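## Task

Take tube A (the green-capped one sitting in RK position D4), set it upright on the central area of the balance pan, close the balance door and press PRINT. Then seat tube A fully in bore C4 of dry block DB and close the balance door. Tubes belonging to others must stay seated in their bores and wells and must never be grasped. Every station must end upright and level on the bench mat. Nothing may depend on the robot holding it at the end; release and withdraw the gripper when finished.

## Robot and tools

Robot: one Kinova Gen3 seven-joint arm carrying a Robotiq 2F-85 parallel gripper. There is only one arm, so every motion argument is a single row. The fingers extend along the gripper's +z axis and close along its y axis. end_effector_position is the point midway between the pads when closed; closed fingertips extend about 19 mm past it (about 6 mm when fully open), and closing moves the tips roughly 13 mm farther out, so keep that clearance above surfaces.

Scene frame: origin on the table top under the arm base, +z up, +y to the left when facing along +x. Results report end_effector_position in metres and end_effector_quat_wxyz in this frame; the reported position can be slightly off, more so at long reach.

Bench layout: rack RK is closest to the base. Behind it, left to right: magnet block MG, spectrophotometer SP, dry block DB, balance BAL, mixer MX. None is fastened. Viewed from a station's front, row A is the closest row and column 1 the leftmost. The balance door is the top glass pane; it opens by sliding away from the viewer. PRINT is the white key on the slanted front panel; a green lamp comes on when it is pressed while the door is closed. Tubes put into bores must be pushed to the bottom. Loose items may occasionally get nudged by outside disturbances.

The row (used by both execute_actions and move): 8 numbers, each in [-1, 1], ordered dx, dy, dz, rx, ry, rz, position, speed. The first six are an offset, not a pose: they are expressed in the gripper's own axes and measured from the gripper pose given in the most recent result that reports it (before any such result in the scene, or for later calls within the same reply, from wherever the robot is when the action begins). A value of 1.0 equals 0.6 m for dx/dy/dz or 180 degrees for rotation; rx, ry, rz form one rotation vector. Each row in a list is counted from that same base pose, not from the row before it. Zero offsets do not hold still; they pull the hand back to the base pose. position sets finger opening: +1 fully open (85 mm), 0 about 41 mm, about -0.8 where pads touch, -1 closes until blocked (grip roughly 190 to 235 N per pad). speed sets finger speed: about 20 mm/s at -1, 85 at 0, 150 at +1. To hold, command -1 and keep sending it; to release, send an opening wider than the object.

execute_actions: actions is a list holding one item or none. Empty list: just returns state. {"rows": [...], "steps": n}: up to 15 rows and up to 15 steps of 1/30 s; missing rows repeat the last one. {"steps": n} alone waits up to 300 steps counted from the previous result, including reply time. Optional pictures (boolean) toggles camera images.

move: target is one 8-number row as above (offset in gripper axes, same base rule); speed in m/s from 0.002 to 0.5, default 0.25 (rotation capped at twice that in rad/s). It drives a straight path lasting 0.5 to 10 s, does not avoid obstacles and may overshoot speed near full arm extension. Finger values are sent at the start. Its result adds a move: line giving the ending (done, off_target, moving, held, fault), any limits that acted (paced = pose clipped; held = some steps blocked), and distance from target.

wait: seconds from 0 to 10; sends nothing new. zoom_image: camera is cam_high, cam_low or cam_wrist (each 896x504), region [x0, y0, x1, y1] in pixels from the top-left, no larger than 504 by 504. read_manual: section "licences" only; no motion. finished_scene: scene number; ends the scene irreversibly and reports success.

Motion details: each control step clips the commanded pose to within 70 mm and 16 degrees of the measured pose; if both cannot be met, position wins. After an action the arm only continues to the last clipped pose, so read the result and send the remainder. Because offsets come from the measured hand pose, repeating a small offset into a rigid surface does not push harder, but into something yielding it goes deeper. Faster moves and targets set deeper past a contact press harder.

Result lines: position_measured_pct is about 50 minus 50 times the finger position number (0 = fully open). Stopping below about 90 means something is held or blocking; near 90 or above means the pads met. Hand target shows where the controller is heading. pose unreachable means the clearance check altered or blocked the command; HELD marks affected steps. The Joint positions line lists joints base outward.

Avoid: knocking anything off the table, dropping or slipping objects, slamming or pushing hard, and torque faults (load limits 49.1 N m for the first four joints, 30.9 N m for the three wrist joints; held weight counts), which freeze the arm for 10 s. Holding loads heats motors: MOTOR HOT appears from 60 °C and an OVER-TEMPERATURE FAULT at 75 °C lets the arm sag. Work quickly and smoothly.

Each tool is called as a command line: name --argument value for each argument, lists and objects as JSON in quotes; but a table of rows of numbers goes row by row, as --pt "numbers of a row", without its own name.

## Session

execute_actions --actions '[]'

Scene clock: 0.00 s of 12600.00 s.
end_effector_position=(+0.2623, -0.3079, +0.3676) position_measured_pct=0.0 end_effector_quat_wxyz=(+0.055, +0.732, +0.679, -0.014)
Joint positions: [0.648 0.182 0.162 1.753 0.004 1.102 0.721]
Joint velocities: [ 0.     0.     0.     0.001 -0.002 -0.    -0.   ]
Motor temperatures (°C, as the motors report them): [30 33 27 33 33 36 40]
Hand target: +0.262, -0.308, +0.368; +0.055, +0.732, +0.679, -0.014

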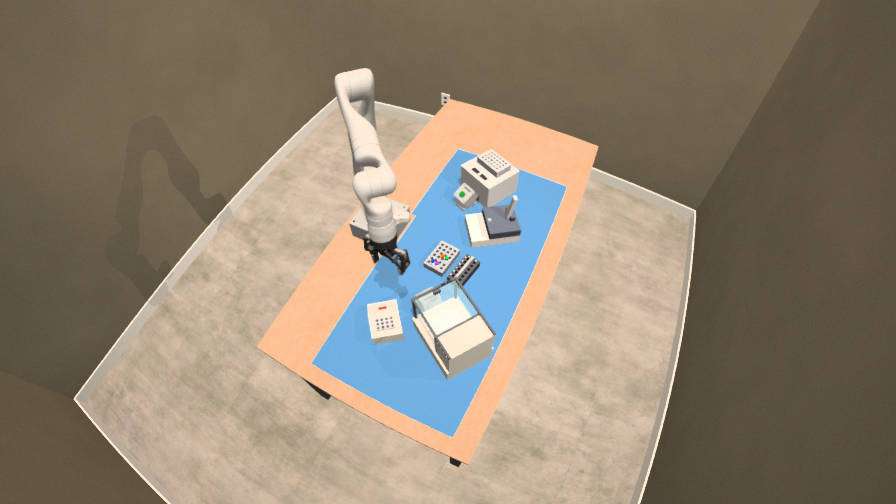

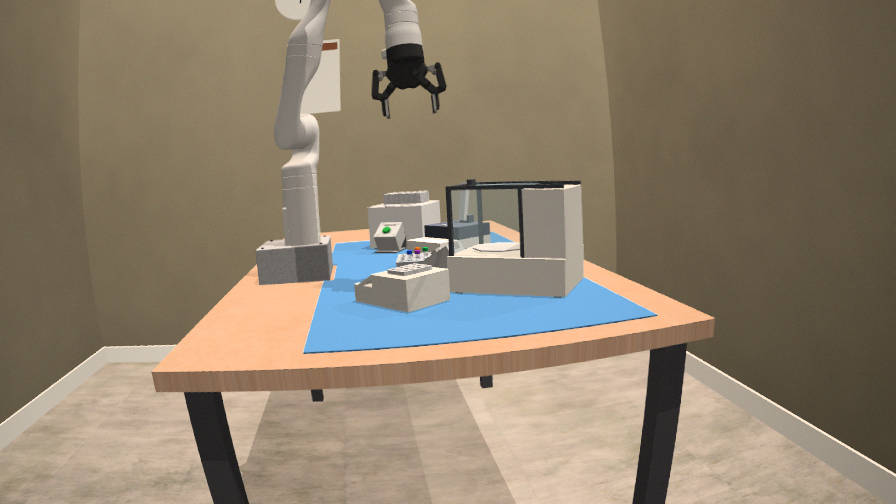

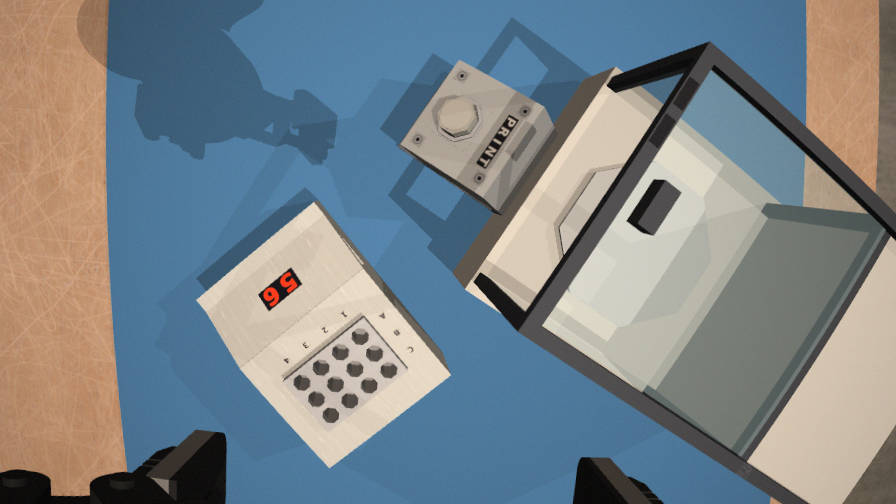

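move --target '[0.055,0.2,0.06,0.02,0.03,0,-0.1,0]' --speed 0.15

move --target '[0,0,0,0,0,-0.322,-0.1,0]' --speed 0.25

Scene clock: 27.03 s of 12600.00 s.
end_effector_position=(+0.3859, -0.2874, +0.3365) position_measured_pct=54.8 end_effector_quat_wxyz=(-0.000, +0.733, +0.680, -0.002)
Joint positions: [ 0.524  0.458  0.105  1.455 -0.045  1.235  0.551]
Joint velocities: [-0.001  0.008 -0.001 -0.003 -0.001  0.003 -0.   ]
Motor temperatures (°C, as the motors report them): [30 33 27 34 33 36 40]
Hand target: +0.386, -0.287, +0.336; -0.000, +0.733, +0.680, -0.002
Off the commanded pose: 0.001 m, 0 deg.
move: done

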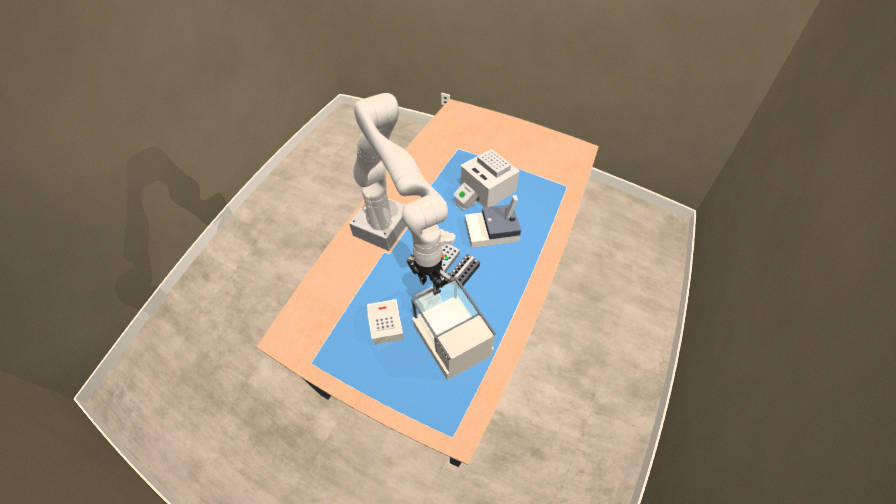

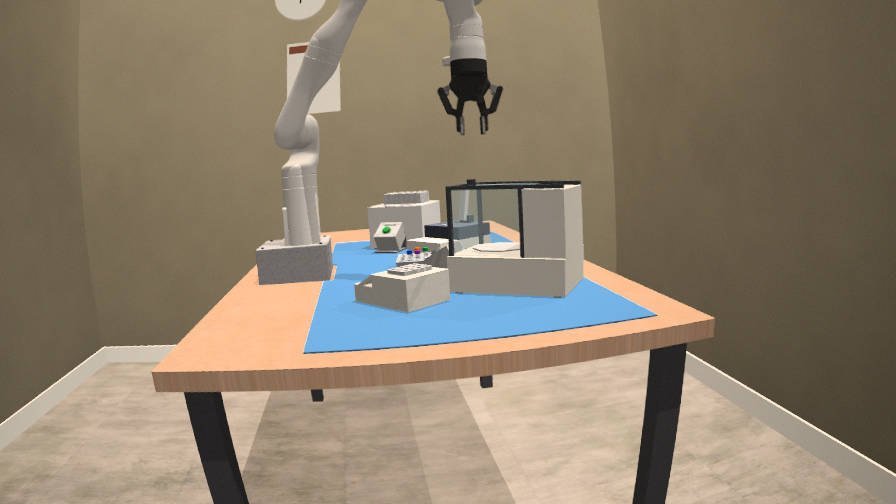

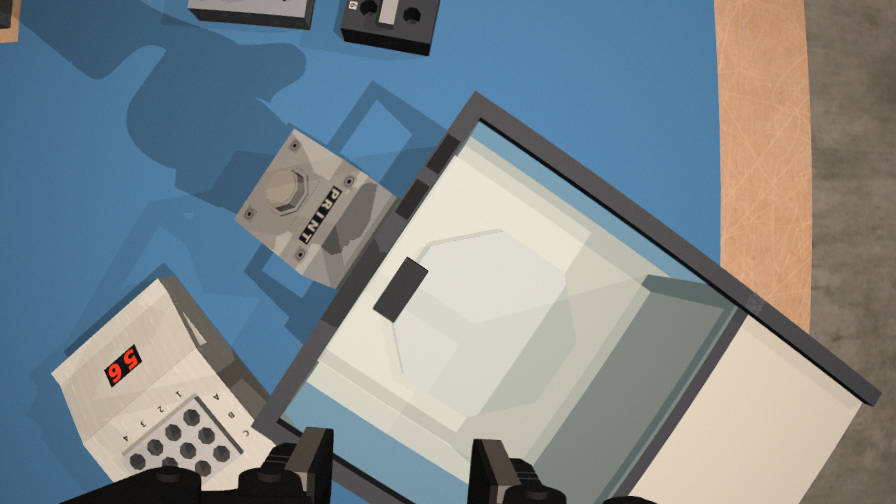

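Scene clock: 29.47 s of 12600.00 s.
end_effector_position=(+0.3860, -0.2872, +0.3365) position_measured_pct=54.8 end_effector_quat_wxyz=(-0.001, +0.312, +0.950, -0.002)
Joint positions: [ 0.671  0.46  -0.122  1.448  0.062  1.241  1.47 ]
Joint velocities: [ 0.004  0.    -0.     0.001 -0.    -0.001  0.007]
Motor temperatures (°C, as the motors report them): [30 33 27 34 33 36 40]
Hand target: +0.386, -0.287, +0.337; -0.001, +0.312, +0.950, -0.001
Off the commanded pose: 0.000 m, 0 deg.
move: done

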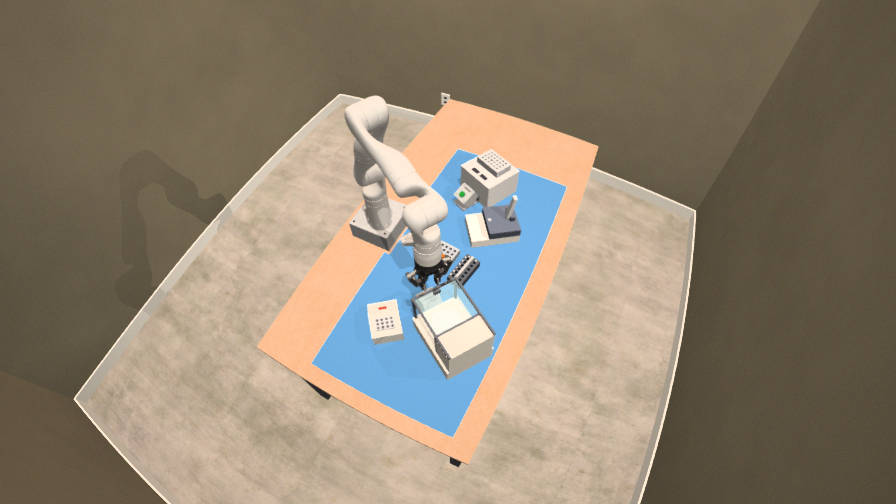

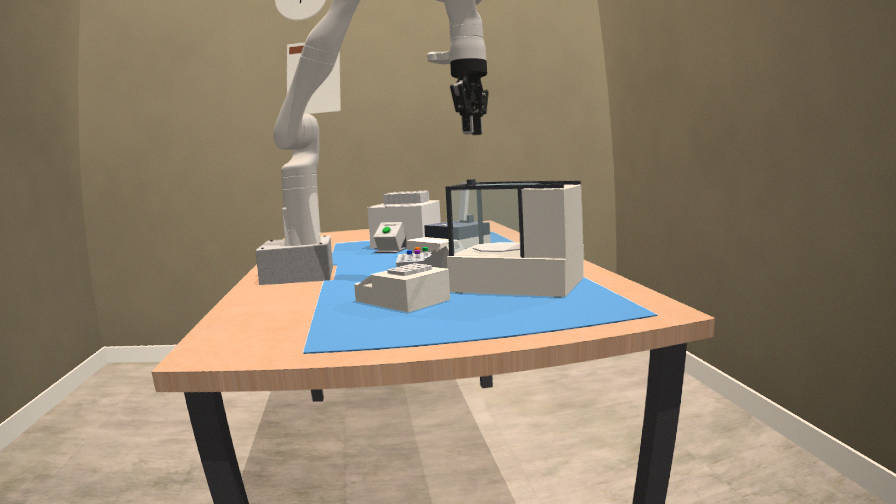

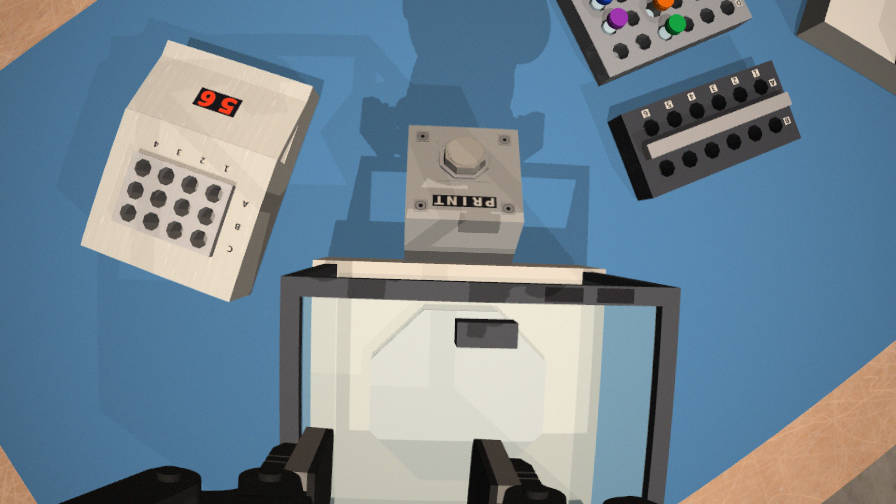

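move --target '[0.0133,0.045,0.0775,0,0,0,-0.1,0]' --speed 0.08

Scene clock: 39.93 s of 12600.00 s.
end_effector_position=(+0.3953, -0.2611, +0.2900) position_measured_pct=54.8 end_effector_quat_wxyz=(-0.001, +0.312, +0.950, -0.002)
Joint positions: [ 0.621  0.488 -0.13   1.563  0.073  1.099  1.401]
Joint velocities: [-0.002  0.001 -0.001  0.001  0.001 -0.001 -0.002]
Motor temperatures (°C, as the motors report them): [30 33 27 34 33 36 40]
Hand target: +0.395, -0.261, +0.290; -0.001, +0.312, +0.950, -0.002
Off the commanded pose: 0.000 m, 0 deg.
move: done

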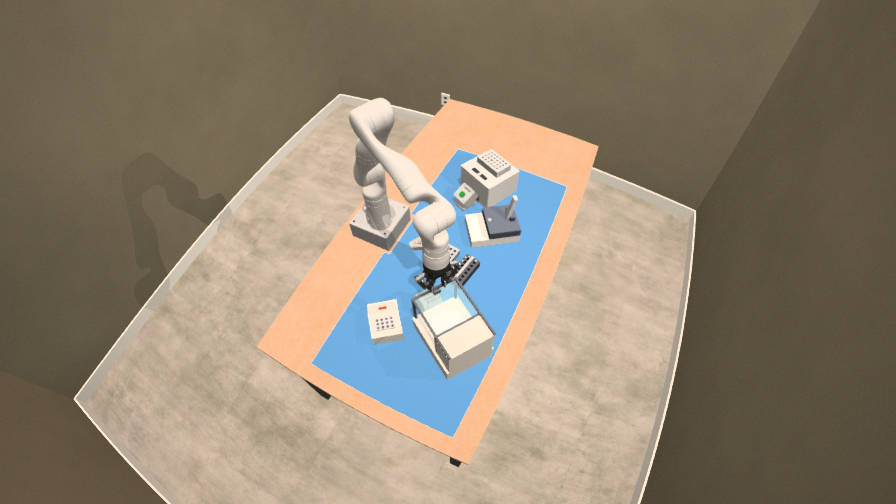

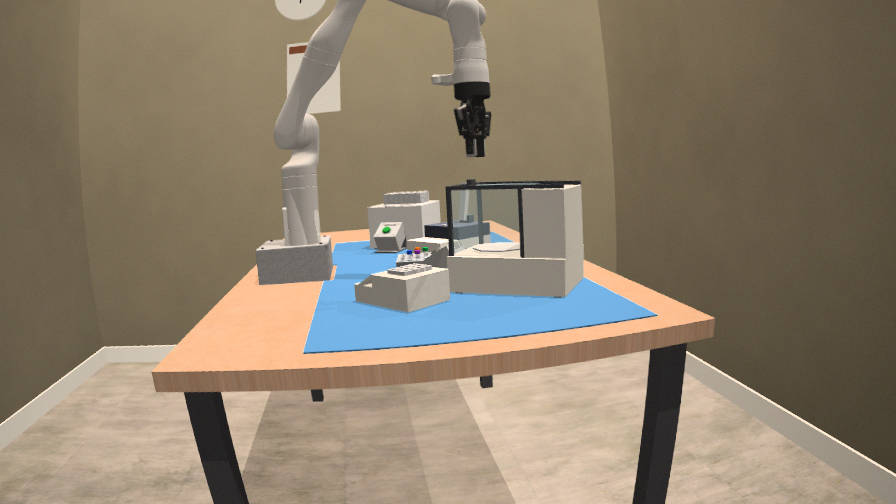

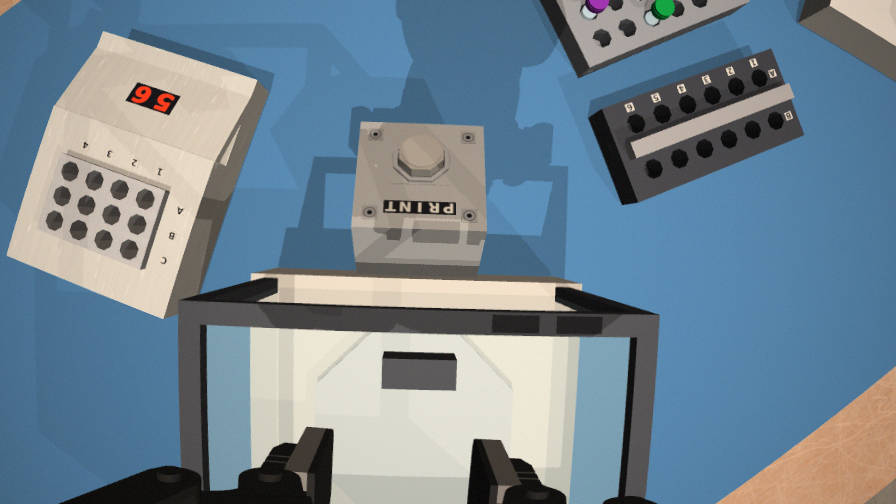

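move --target '[0.006,0.0075,0.047,0,0,0,-0.1,0]' --speed 0.04

Scene clock: 46.57 s of 12600.00 s.
end_effector_position=(+0.3950, -0.2556, +0.2620) position_measured_pct=54.8 end_effector_quat_wxyz=(-0.001, +0.312, +0.950, -0.002)
Joint positions: [ 0.612  0.514 -0.13   1.621  0.08   1.016  1.384]
Joint velocities: [-0.001  0.002 -0.     0.003  0.001 -0.005 -0.002]
Motor temperatures (°C, as the motors report them): [30 33 27 34 33 36 40]
Hand target: +0.395, -0.256, +0.262; -0.001, +0.312, +0.950, -0.002
Off the commanded pose: 0.000 m, 0 deg.
move: done

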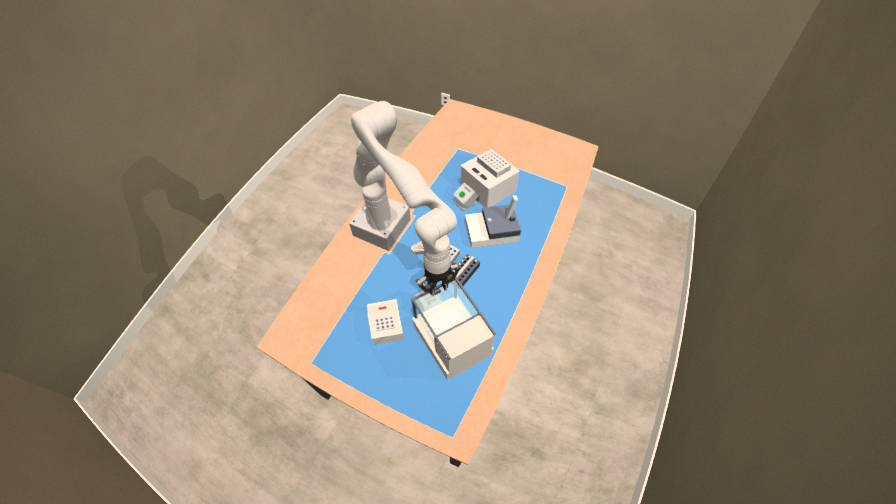

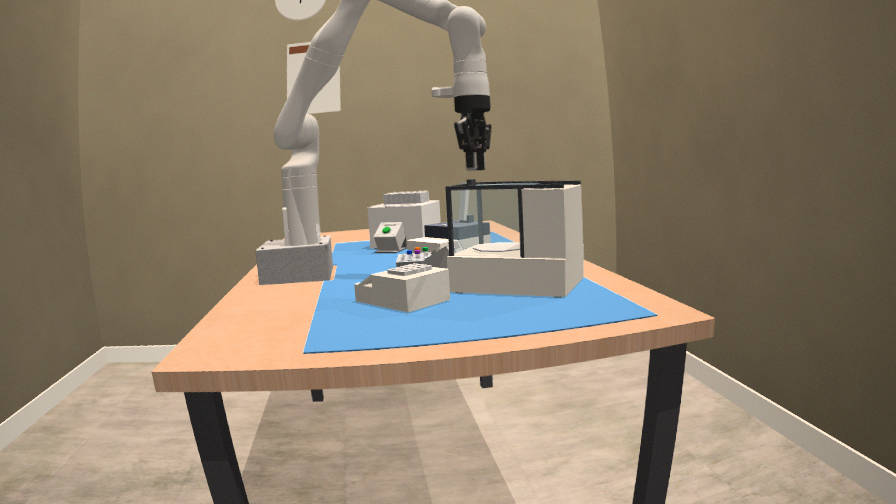

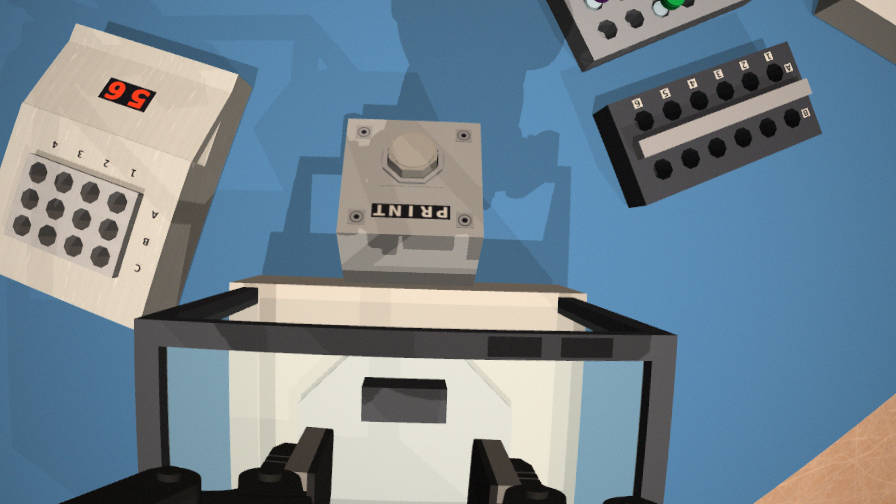

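move --target '[0.004,0,0.044,0,0,0,-0.1,0]' --speed 0.02

Scene clock: 51.30 s of 12600.00 s.
end_effector_position=(+0.3930, -0.2543, +0.2357) position_measured_pct=54.8 end_effector_quat_wxyz=(-0.001, +0.312, +0.950, -0.002)
Joint positions: [ 0.61   0.545 -0.128  1.666  0.087  0.94   1.377]
Joint velocities: [-0.     0.002  0.001  0.003  0.001 -0.003 -0.   ]
Motor temperatures (°C, as the motors report them): [30 33 27 34 33 36 40]
Hand target: +0.393, -0.254, +0.236; -0.001, +0.312, +0.950, -0.002
Off the commanded pose: 0.000 m, 0 deg.
move: done

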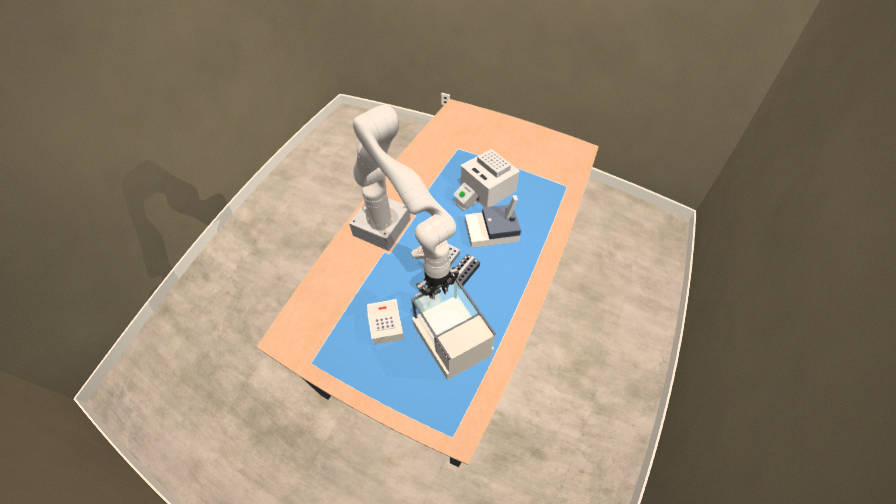

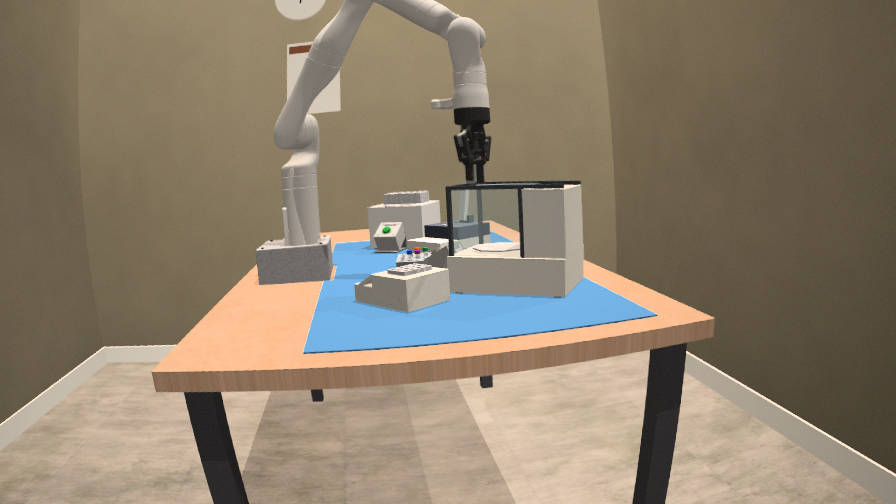

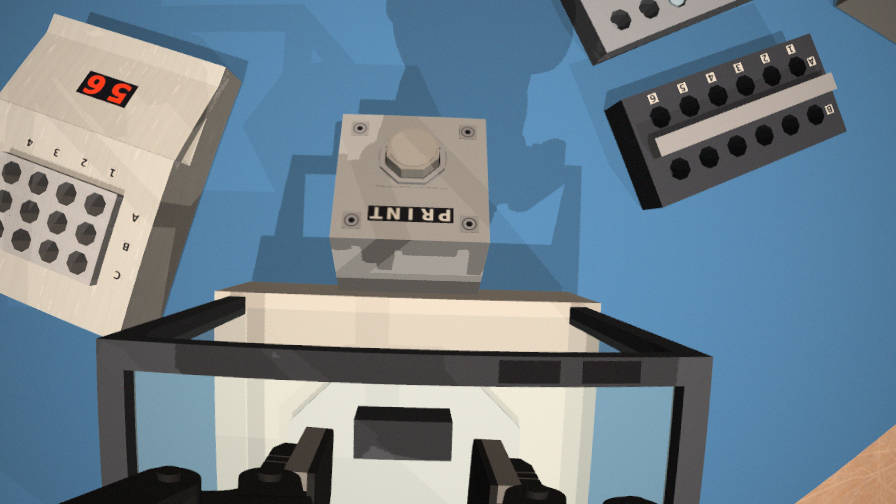

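move --target '[0,0,0,0,0,0,-0.5,-0.5]' --speed 0.01

move --target '[-0.19,0,0,0,0,0,-0.5,-0.5]' --speed 0.035

Scene clock: 54.60 s of 12600.00 s.
end_effector_position=(+0.3930, -0.2544, +0.2360) position_measured_pct=70.2 end_effector_quat_wxyz=(-0.001, +0.312, +0.950, -0.002)
Joint positions: [ 0.61   0.544 -0.128  1.666  0.087  0.94   1.377]
Joint velocities: [ 0.     0.    -0.    -0.     0.    -0.001  0.   ]
Motor temperatures (°C, as the motors report them): [30 33 27 34 33 36 40]
Hand target: +0.393, -0.254, +0.236; -0.001, +0.312, +0.950, -0.002
Off the commanded pose: 0.000 m, 0 deg.
move: done

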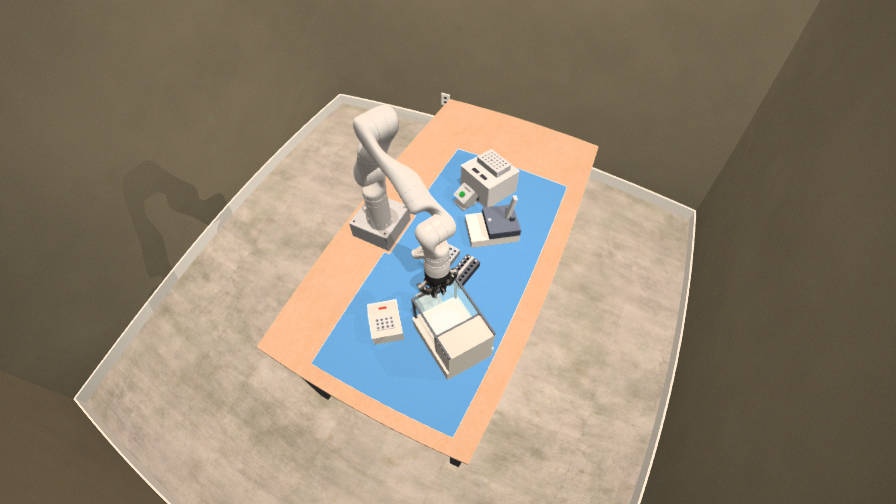

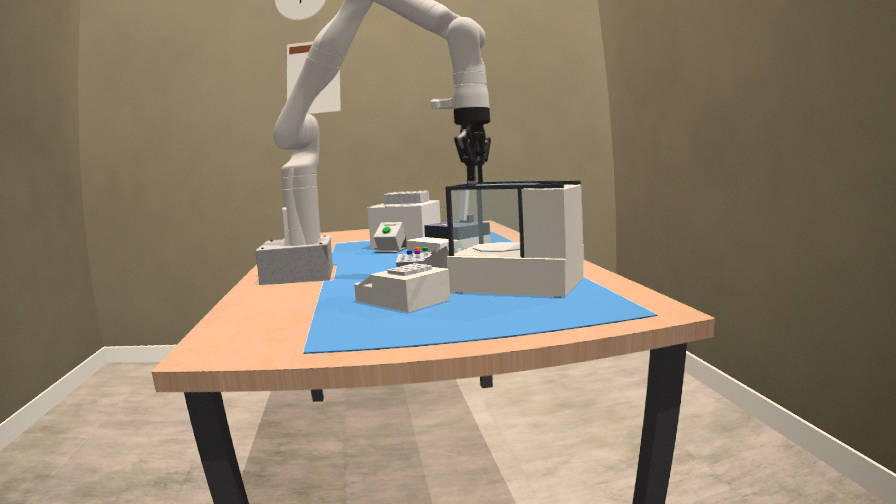

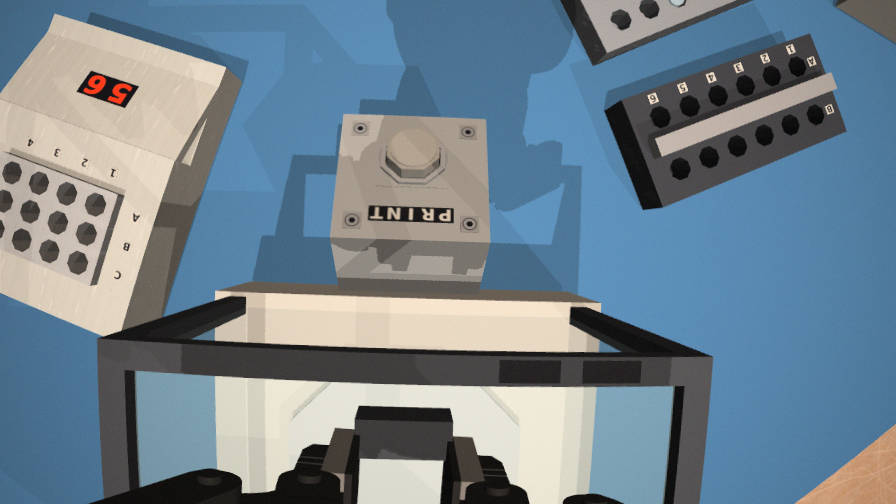

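Scene clock: 58.17 s of 12600.00 s.
end_effector_position=(+0.4871, -0.3178, +0.2365) position_measured_pct=70.2 end_effector_quat_wxyz=(-0.000, +0.310, +0.951, +0.001)
Joint positions: [ 0.598  0.779 -0.11   1.206  0.084  1.164  1.419]
Joint velocities: [-0.002  0.005  0.006 -0.009 -0.004  0.005  0.002]
Motor temperatures (°C, as the motors report them): [30 34 27 34 33 36 40]
Hand target: +0.485, -0.322, +0.236; -0.001, +0.312, +0.950, -0.002
Off the commanded pose: 0.005 m, 0 deg.
move: off_target

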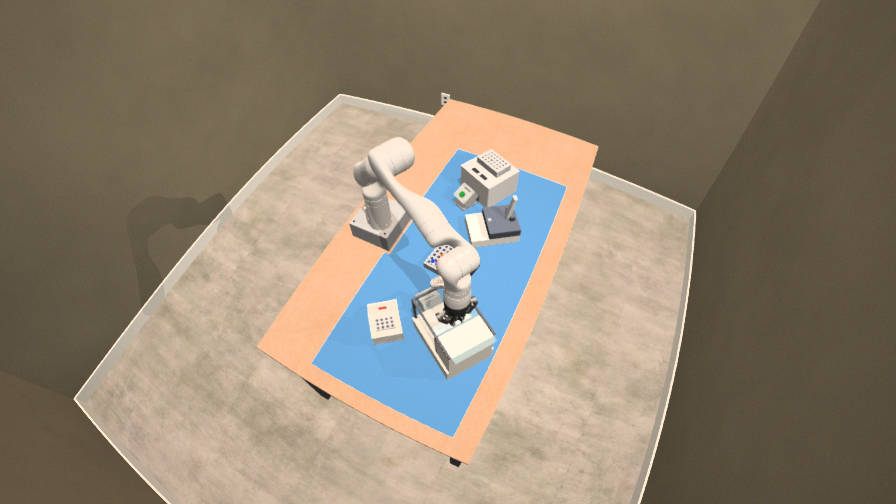

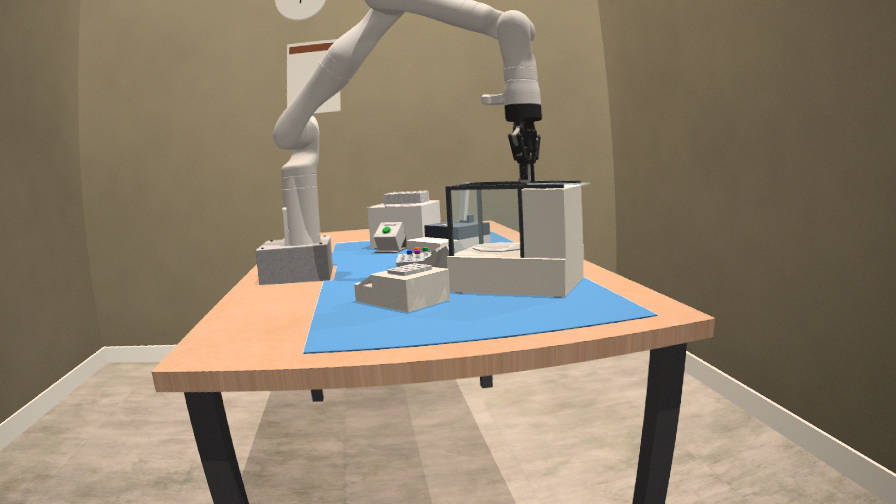

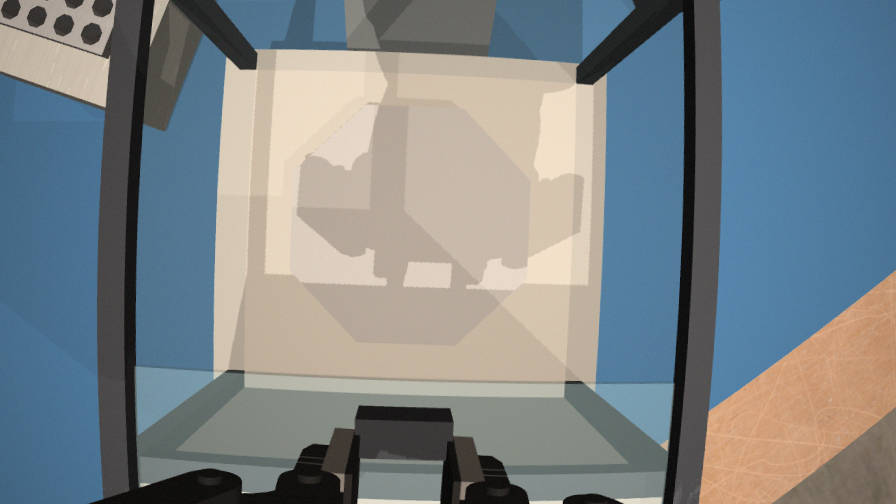

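move --target '[-0.014,0.0006,0,0,0,0,-0.5,-0.5]' --speed 0.006

Scene clock: 65.10 s of 12600.00 s.
end_effector_position=(+0.4933, -0.3212, +0.2365) position_measured_pct=70.2 end_effector_quat_wxyz=(-0.002, +0.310, +0.951, +0.001)
Joint positions: [ 0.595  0.798 -0.108  1.168  0.082  1.187  1.421]
Joint velocities: [-0.     0.001  0.001 -0.004  0.     0.002  0.001]
Motor temperatures (°C, as the motors report them): [30 34 27 34 33 36 40]
Hand target: +0.494, -0.322, +0.237; -0.000, +0.310, +0.951, +0.001
Off the commanded pose: 0.002 m, 0 deg.
move: done

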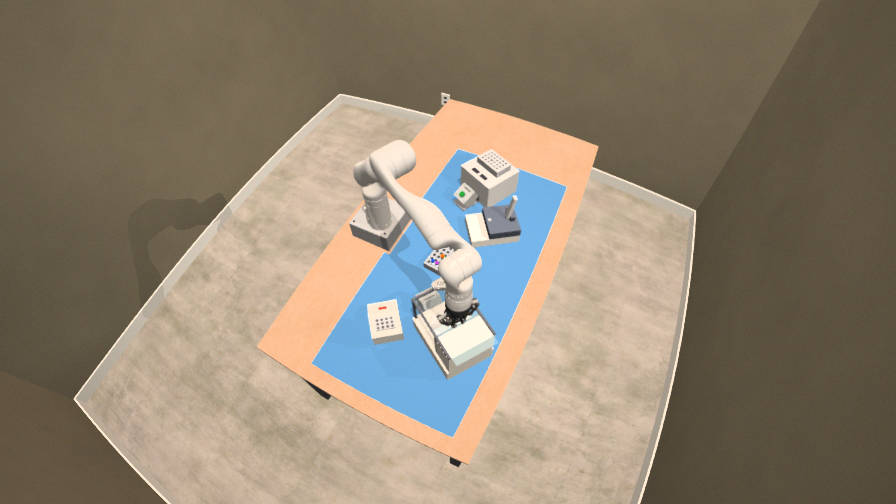

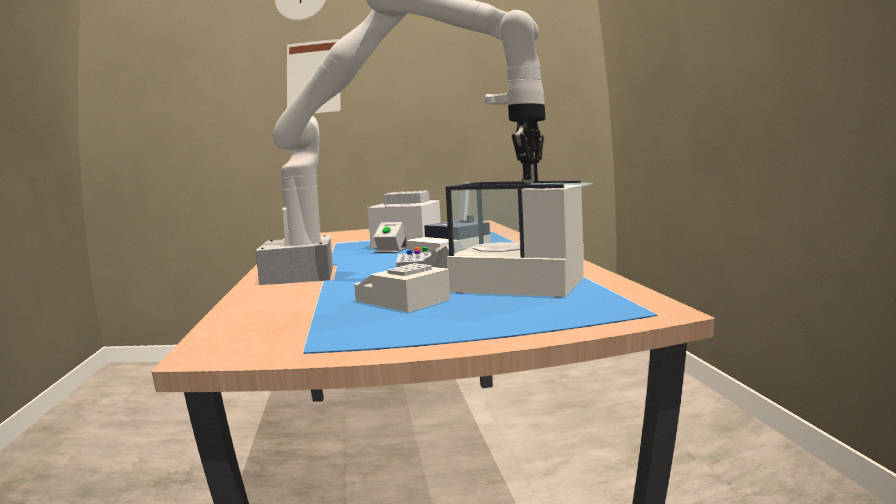

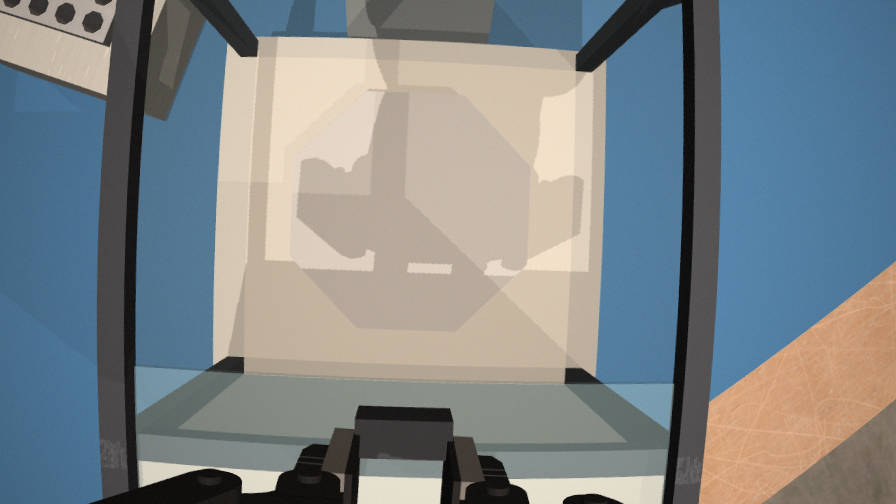

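move --target '[0,0,0,0,0,0,-0.1,-0.5]' --speed 0.01

move --target '[0,0,-0.1,0,0,0,-0.1,0]' --speed 0.06

Scene clock: 77.87 s of 12600.00 s.
end_effector_position=(+0.4933, -0.3212, +0.2365) position_measured_pct=54.8 end_effector_quat_wxyz=(-0.002, +0.310, +0.951, +0.001)
Joint positions: [ 0.595  0.798 -0.108  1.168  0.082  1.187  1.421]
Joint velocities: [ 0.     0.     0.    -0.001 -0.    -0.001 -0.002]
Motor temperatures (°C, as the motors report them): [30 34 27 34 33 36 40]
Hand target: +0.493, -0.321, +0.236; -0.002, +0.310, +0.951, +0.001
Off the commanded pose: 0.000 m, 0 deg.
move: done

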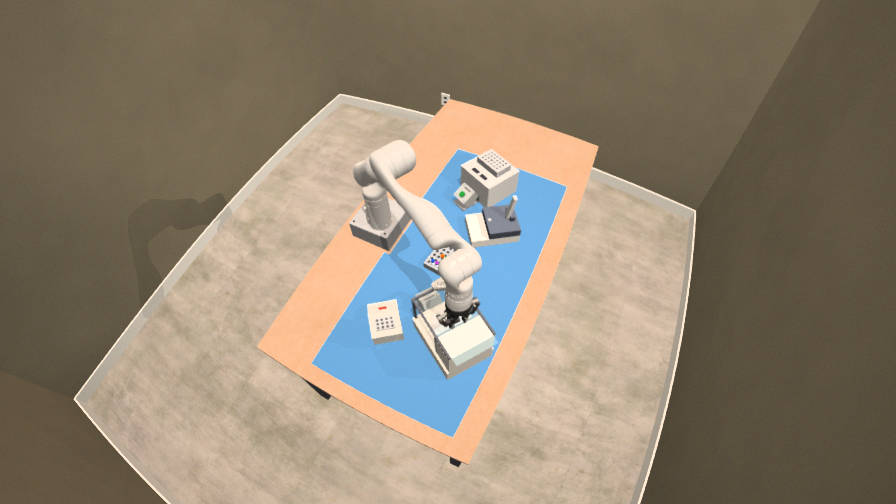

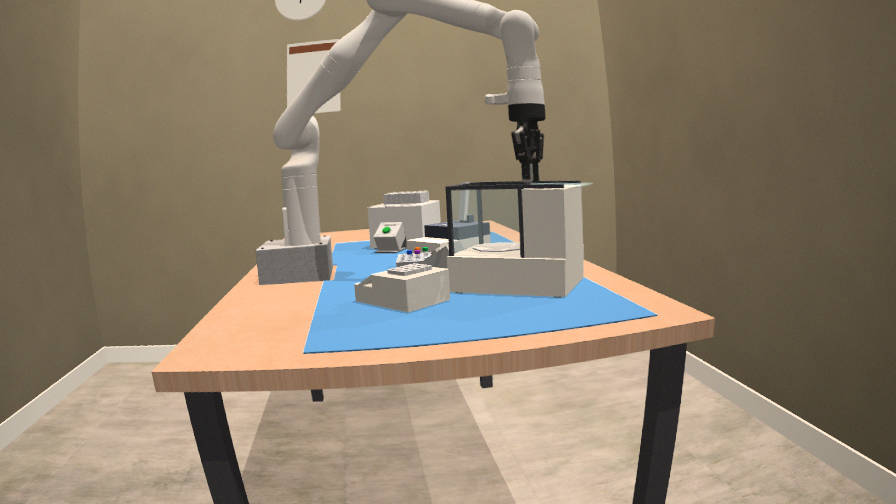

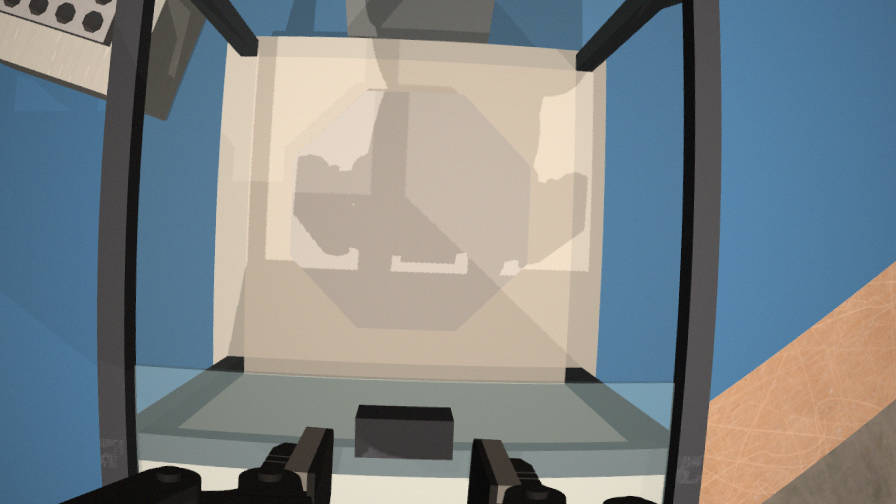

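Scene clock: 79.20 s of 12600.00 s.
end_effector_position=(+0.4933, -0.3213, +0.2964) position_measured_pct=54.8 end_effector_quat_wxyz=(-0.002, +0.310, +0.951, +0.001)
Joint positions: [ 0.593  0.749 -0.108  1.064  0.074  1.339  1.429]
Joint velocities: [-0.    -0.001  0.001 -0.005 -0.001  0.005  0.001]
Motor temperatures (°C, as the motors report them): [30 34 27 34 33 36 40]
Hand target: +0.493, -0.321, +0.296; -0.002, +0.310, +0.951, +0.001
Off the commanded pose: 0.000 m, 0 deg.
move: done

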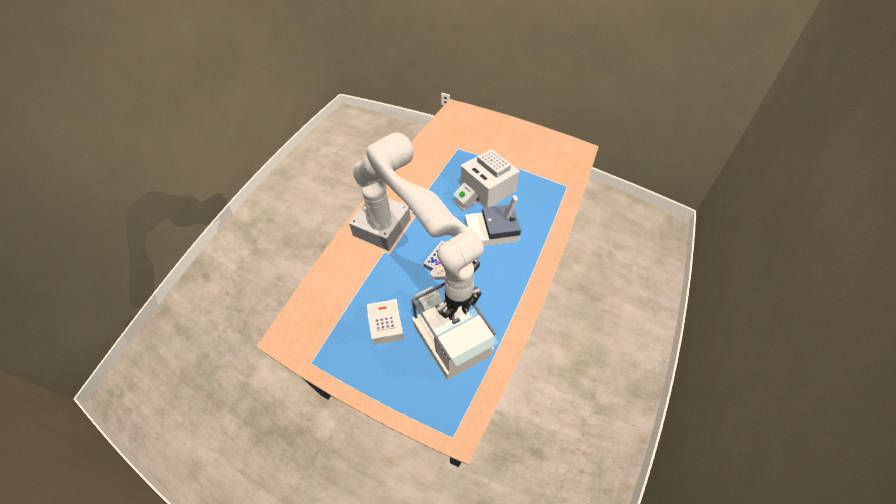

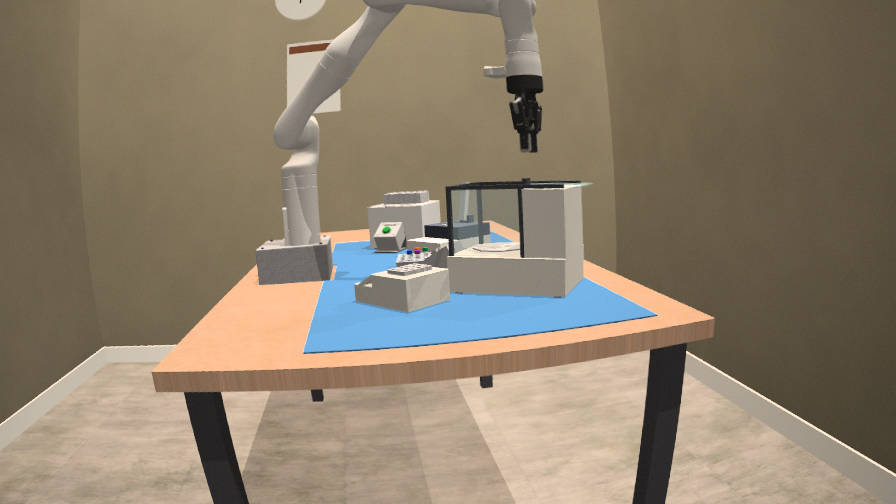

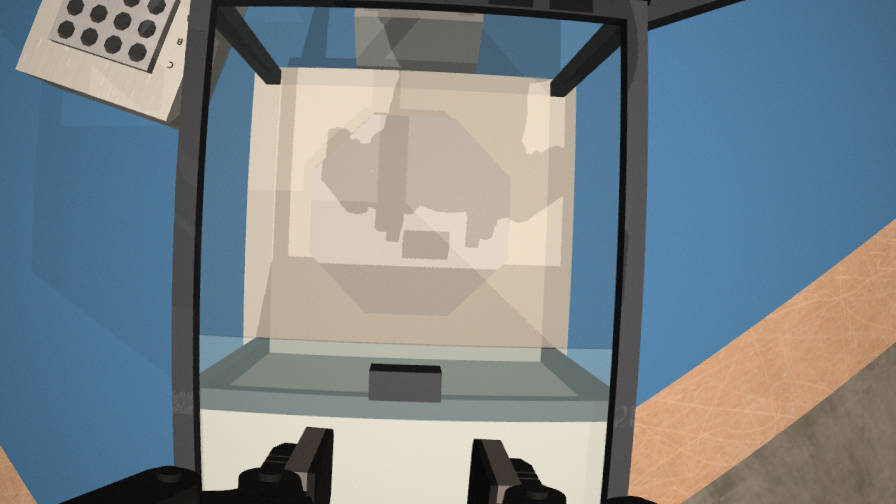

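move --target '[0.417,0.204,0,0,0,0,-0.1,0]' --speed 0.15

Scene clock: 85.70 s of 12600.00 s.
end_effector_position=(+0.3621, -0.0760, +0.2967) position_measured_pct=54.8 end_effector_quat_wxyz=(-0.002, +0.310, +0.951, +0.001)
Joint positions: [ 0.316  0.27  -0.208  1.884  0.062  1.002  1.014]
Joint velocities: [-0.003 -0.004 -0.002  0.002  0.001  0.001 -0.001]
Motor temperatures (°C, as the motors report them): [30 34 27 34 33 36 40]
Hand target: +0.362, -0.076, +0.297; -0.002, +0.310, +0.951, +0.001
Off the commanded pose: 0.002 m, 0 deg.
move: done

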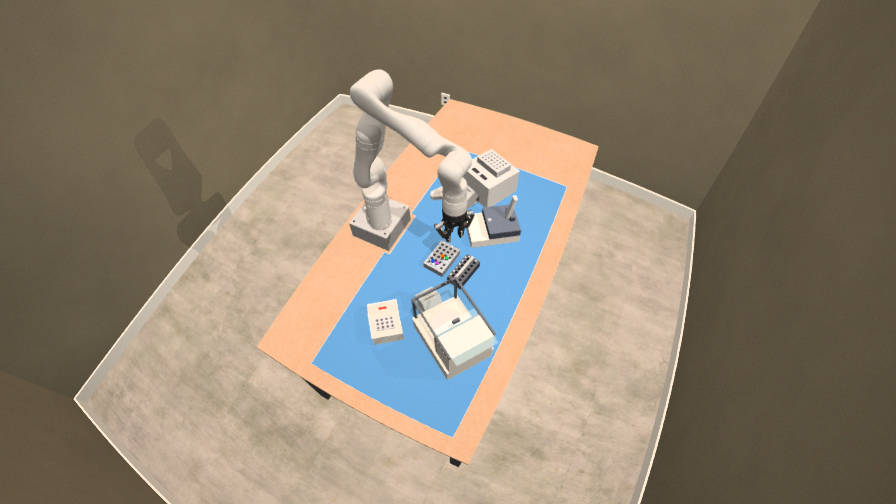

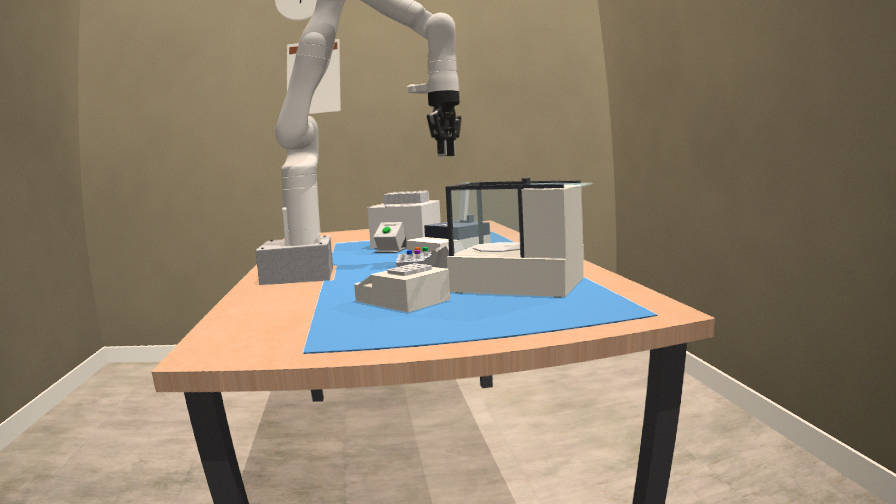

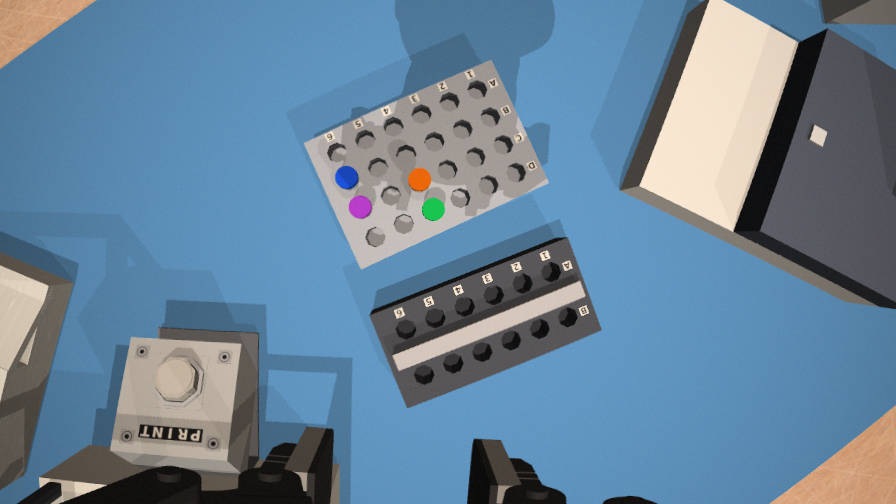

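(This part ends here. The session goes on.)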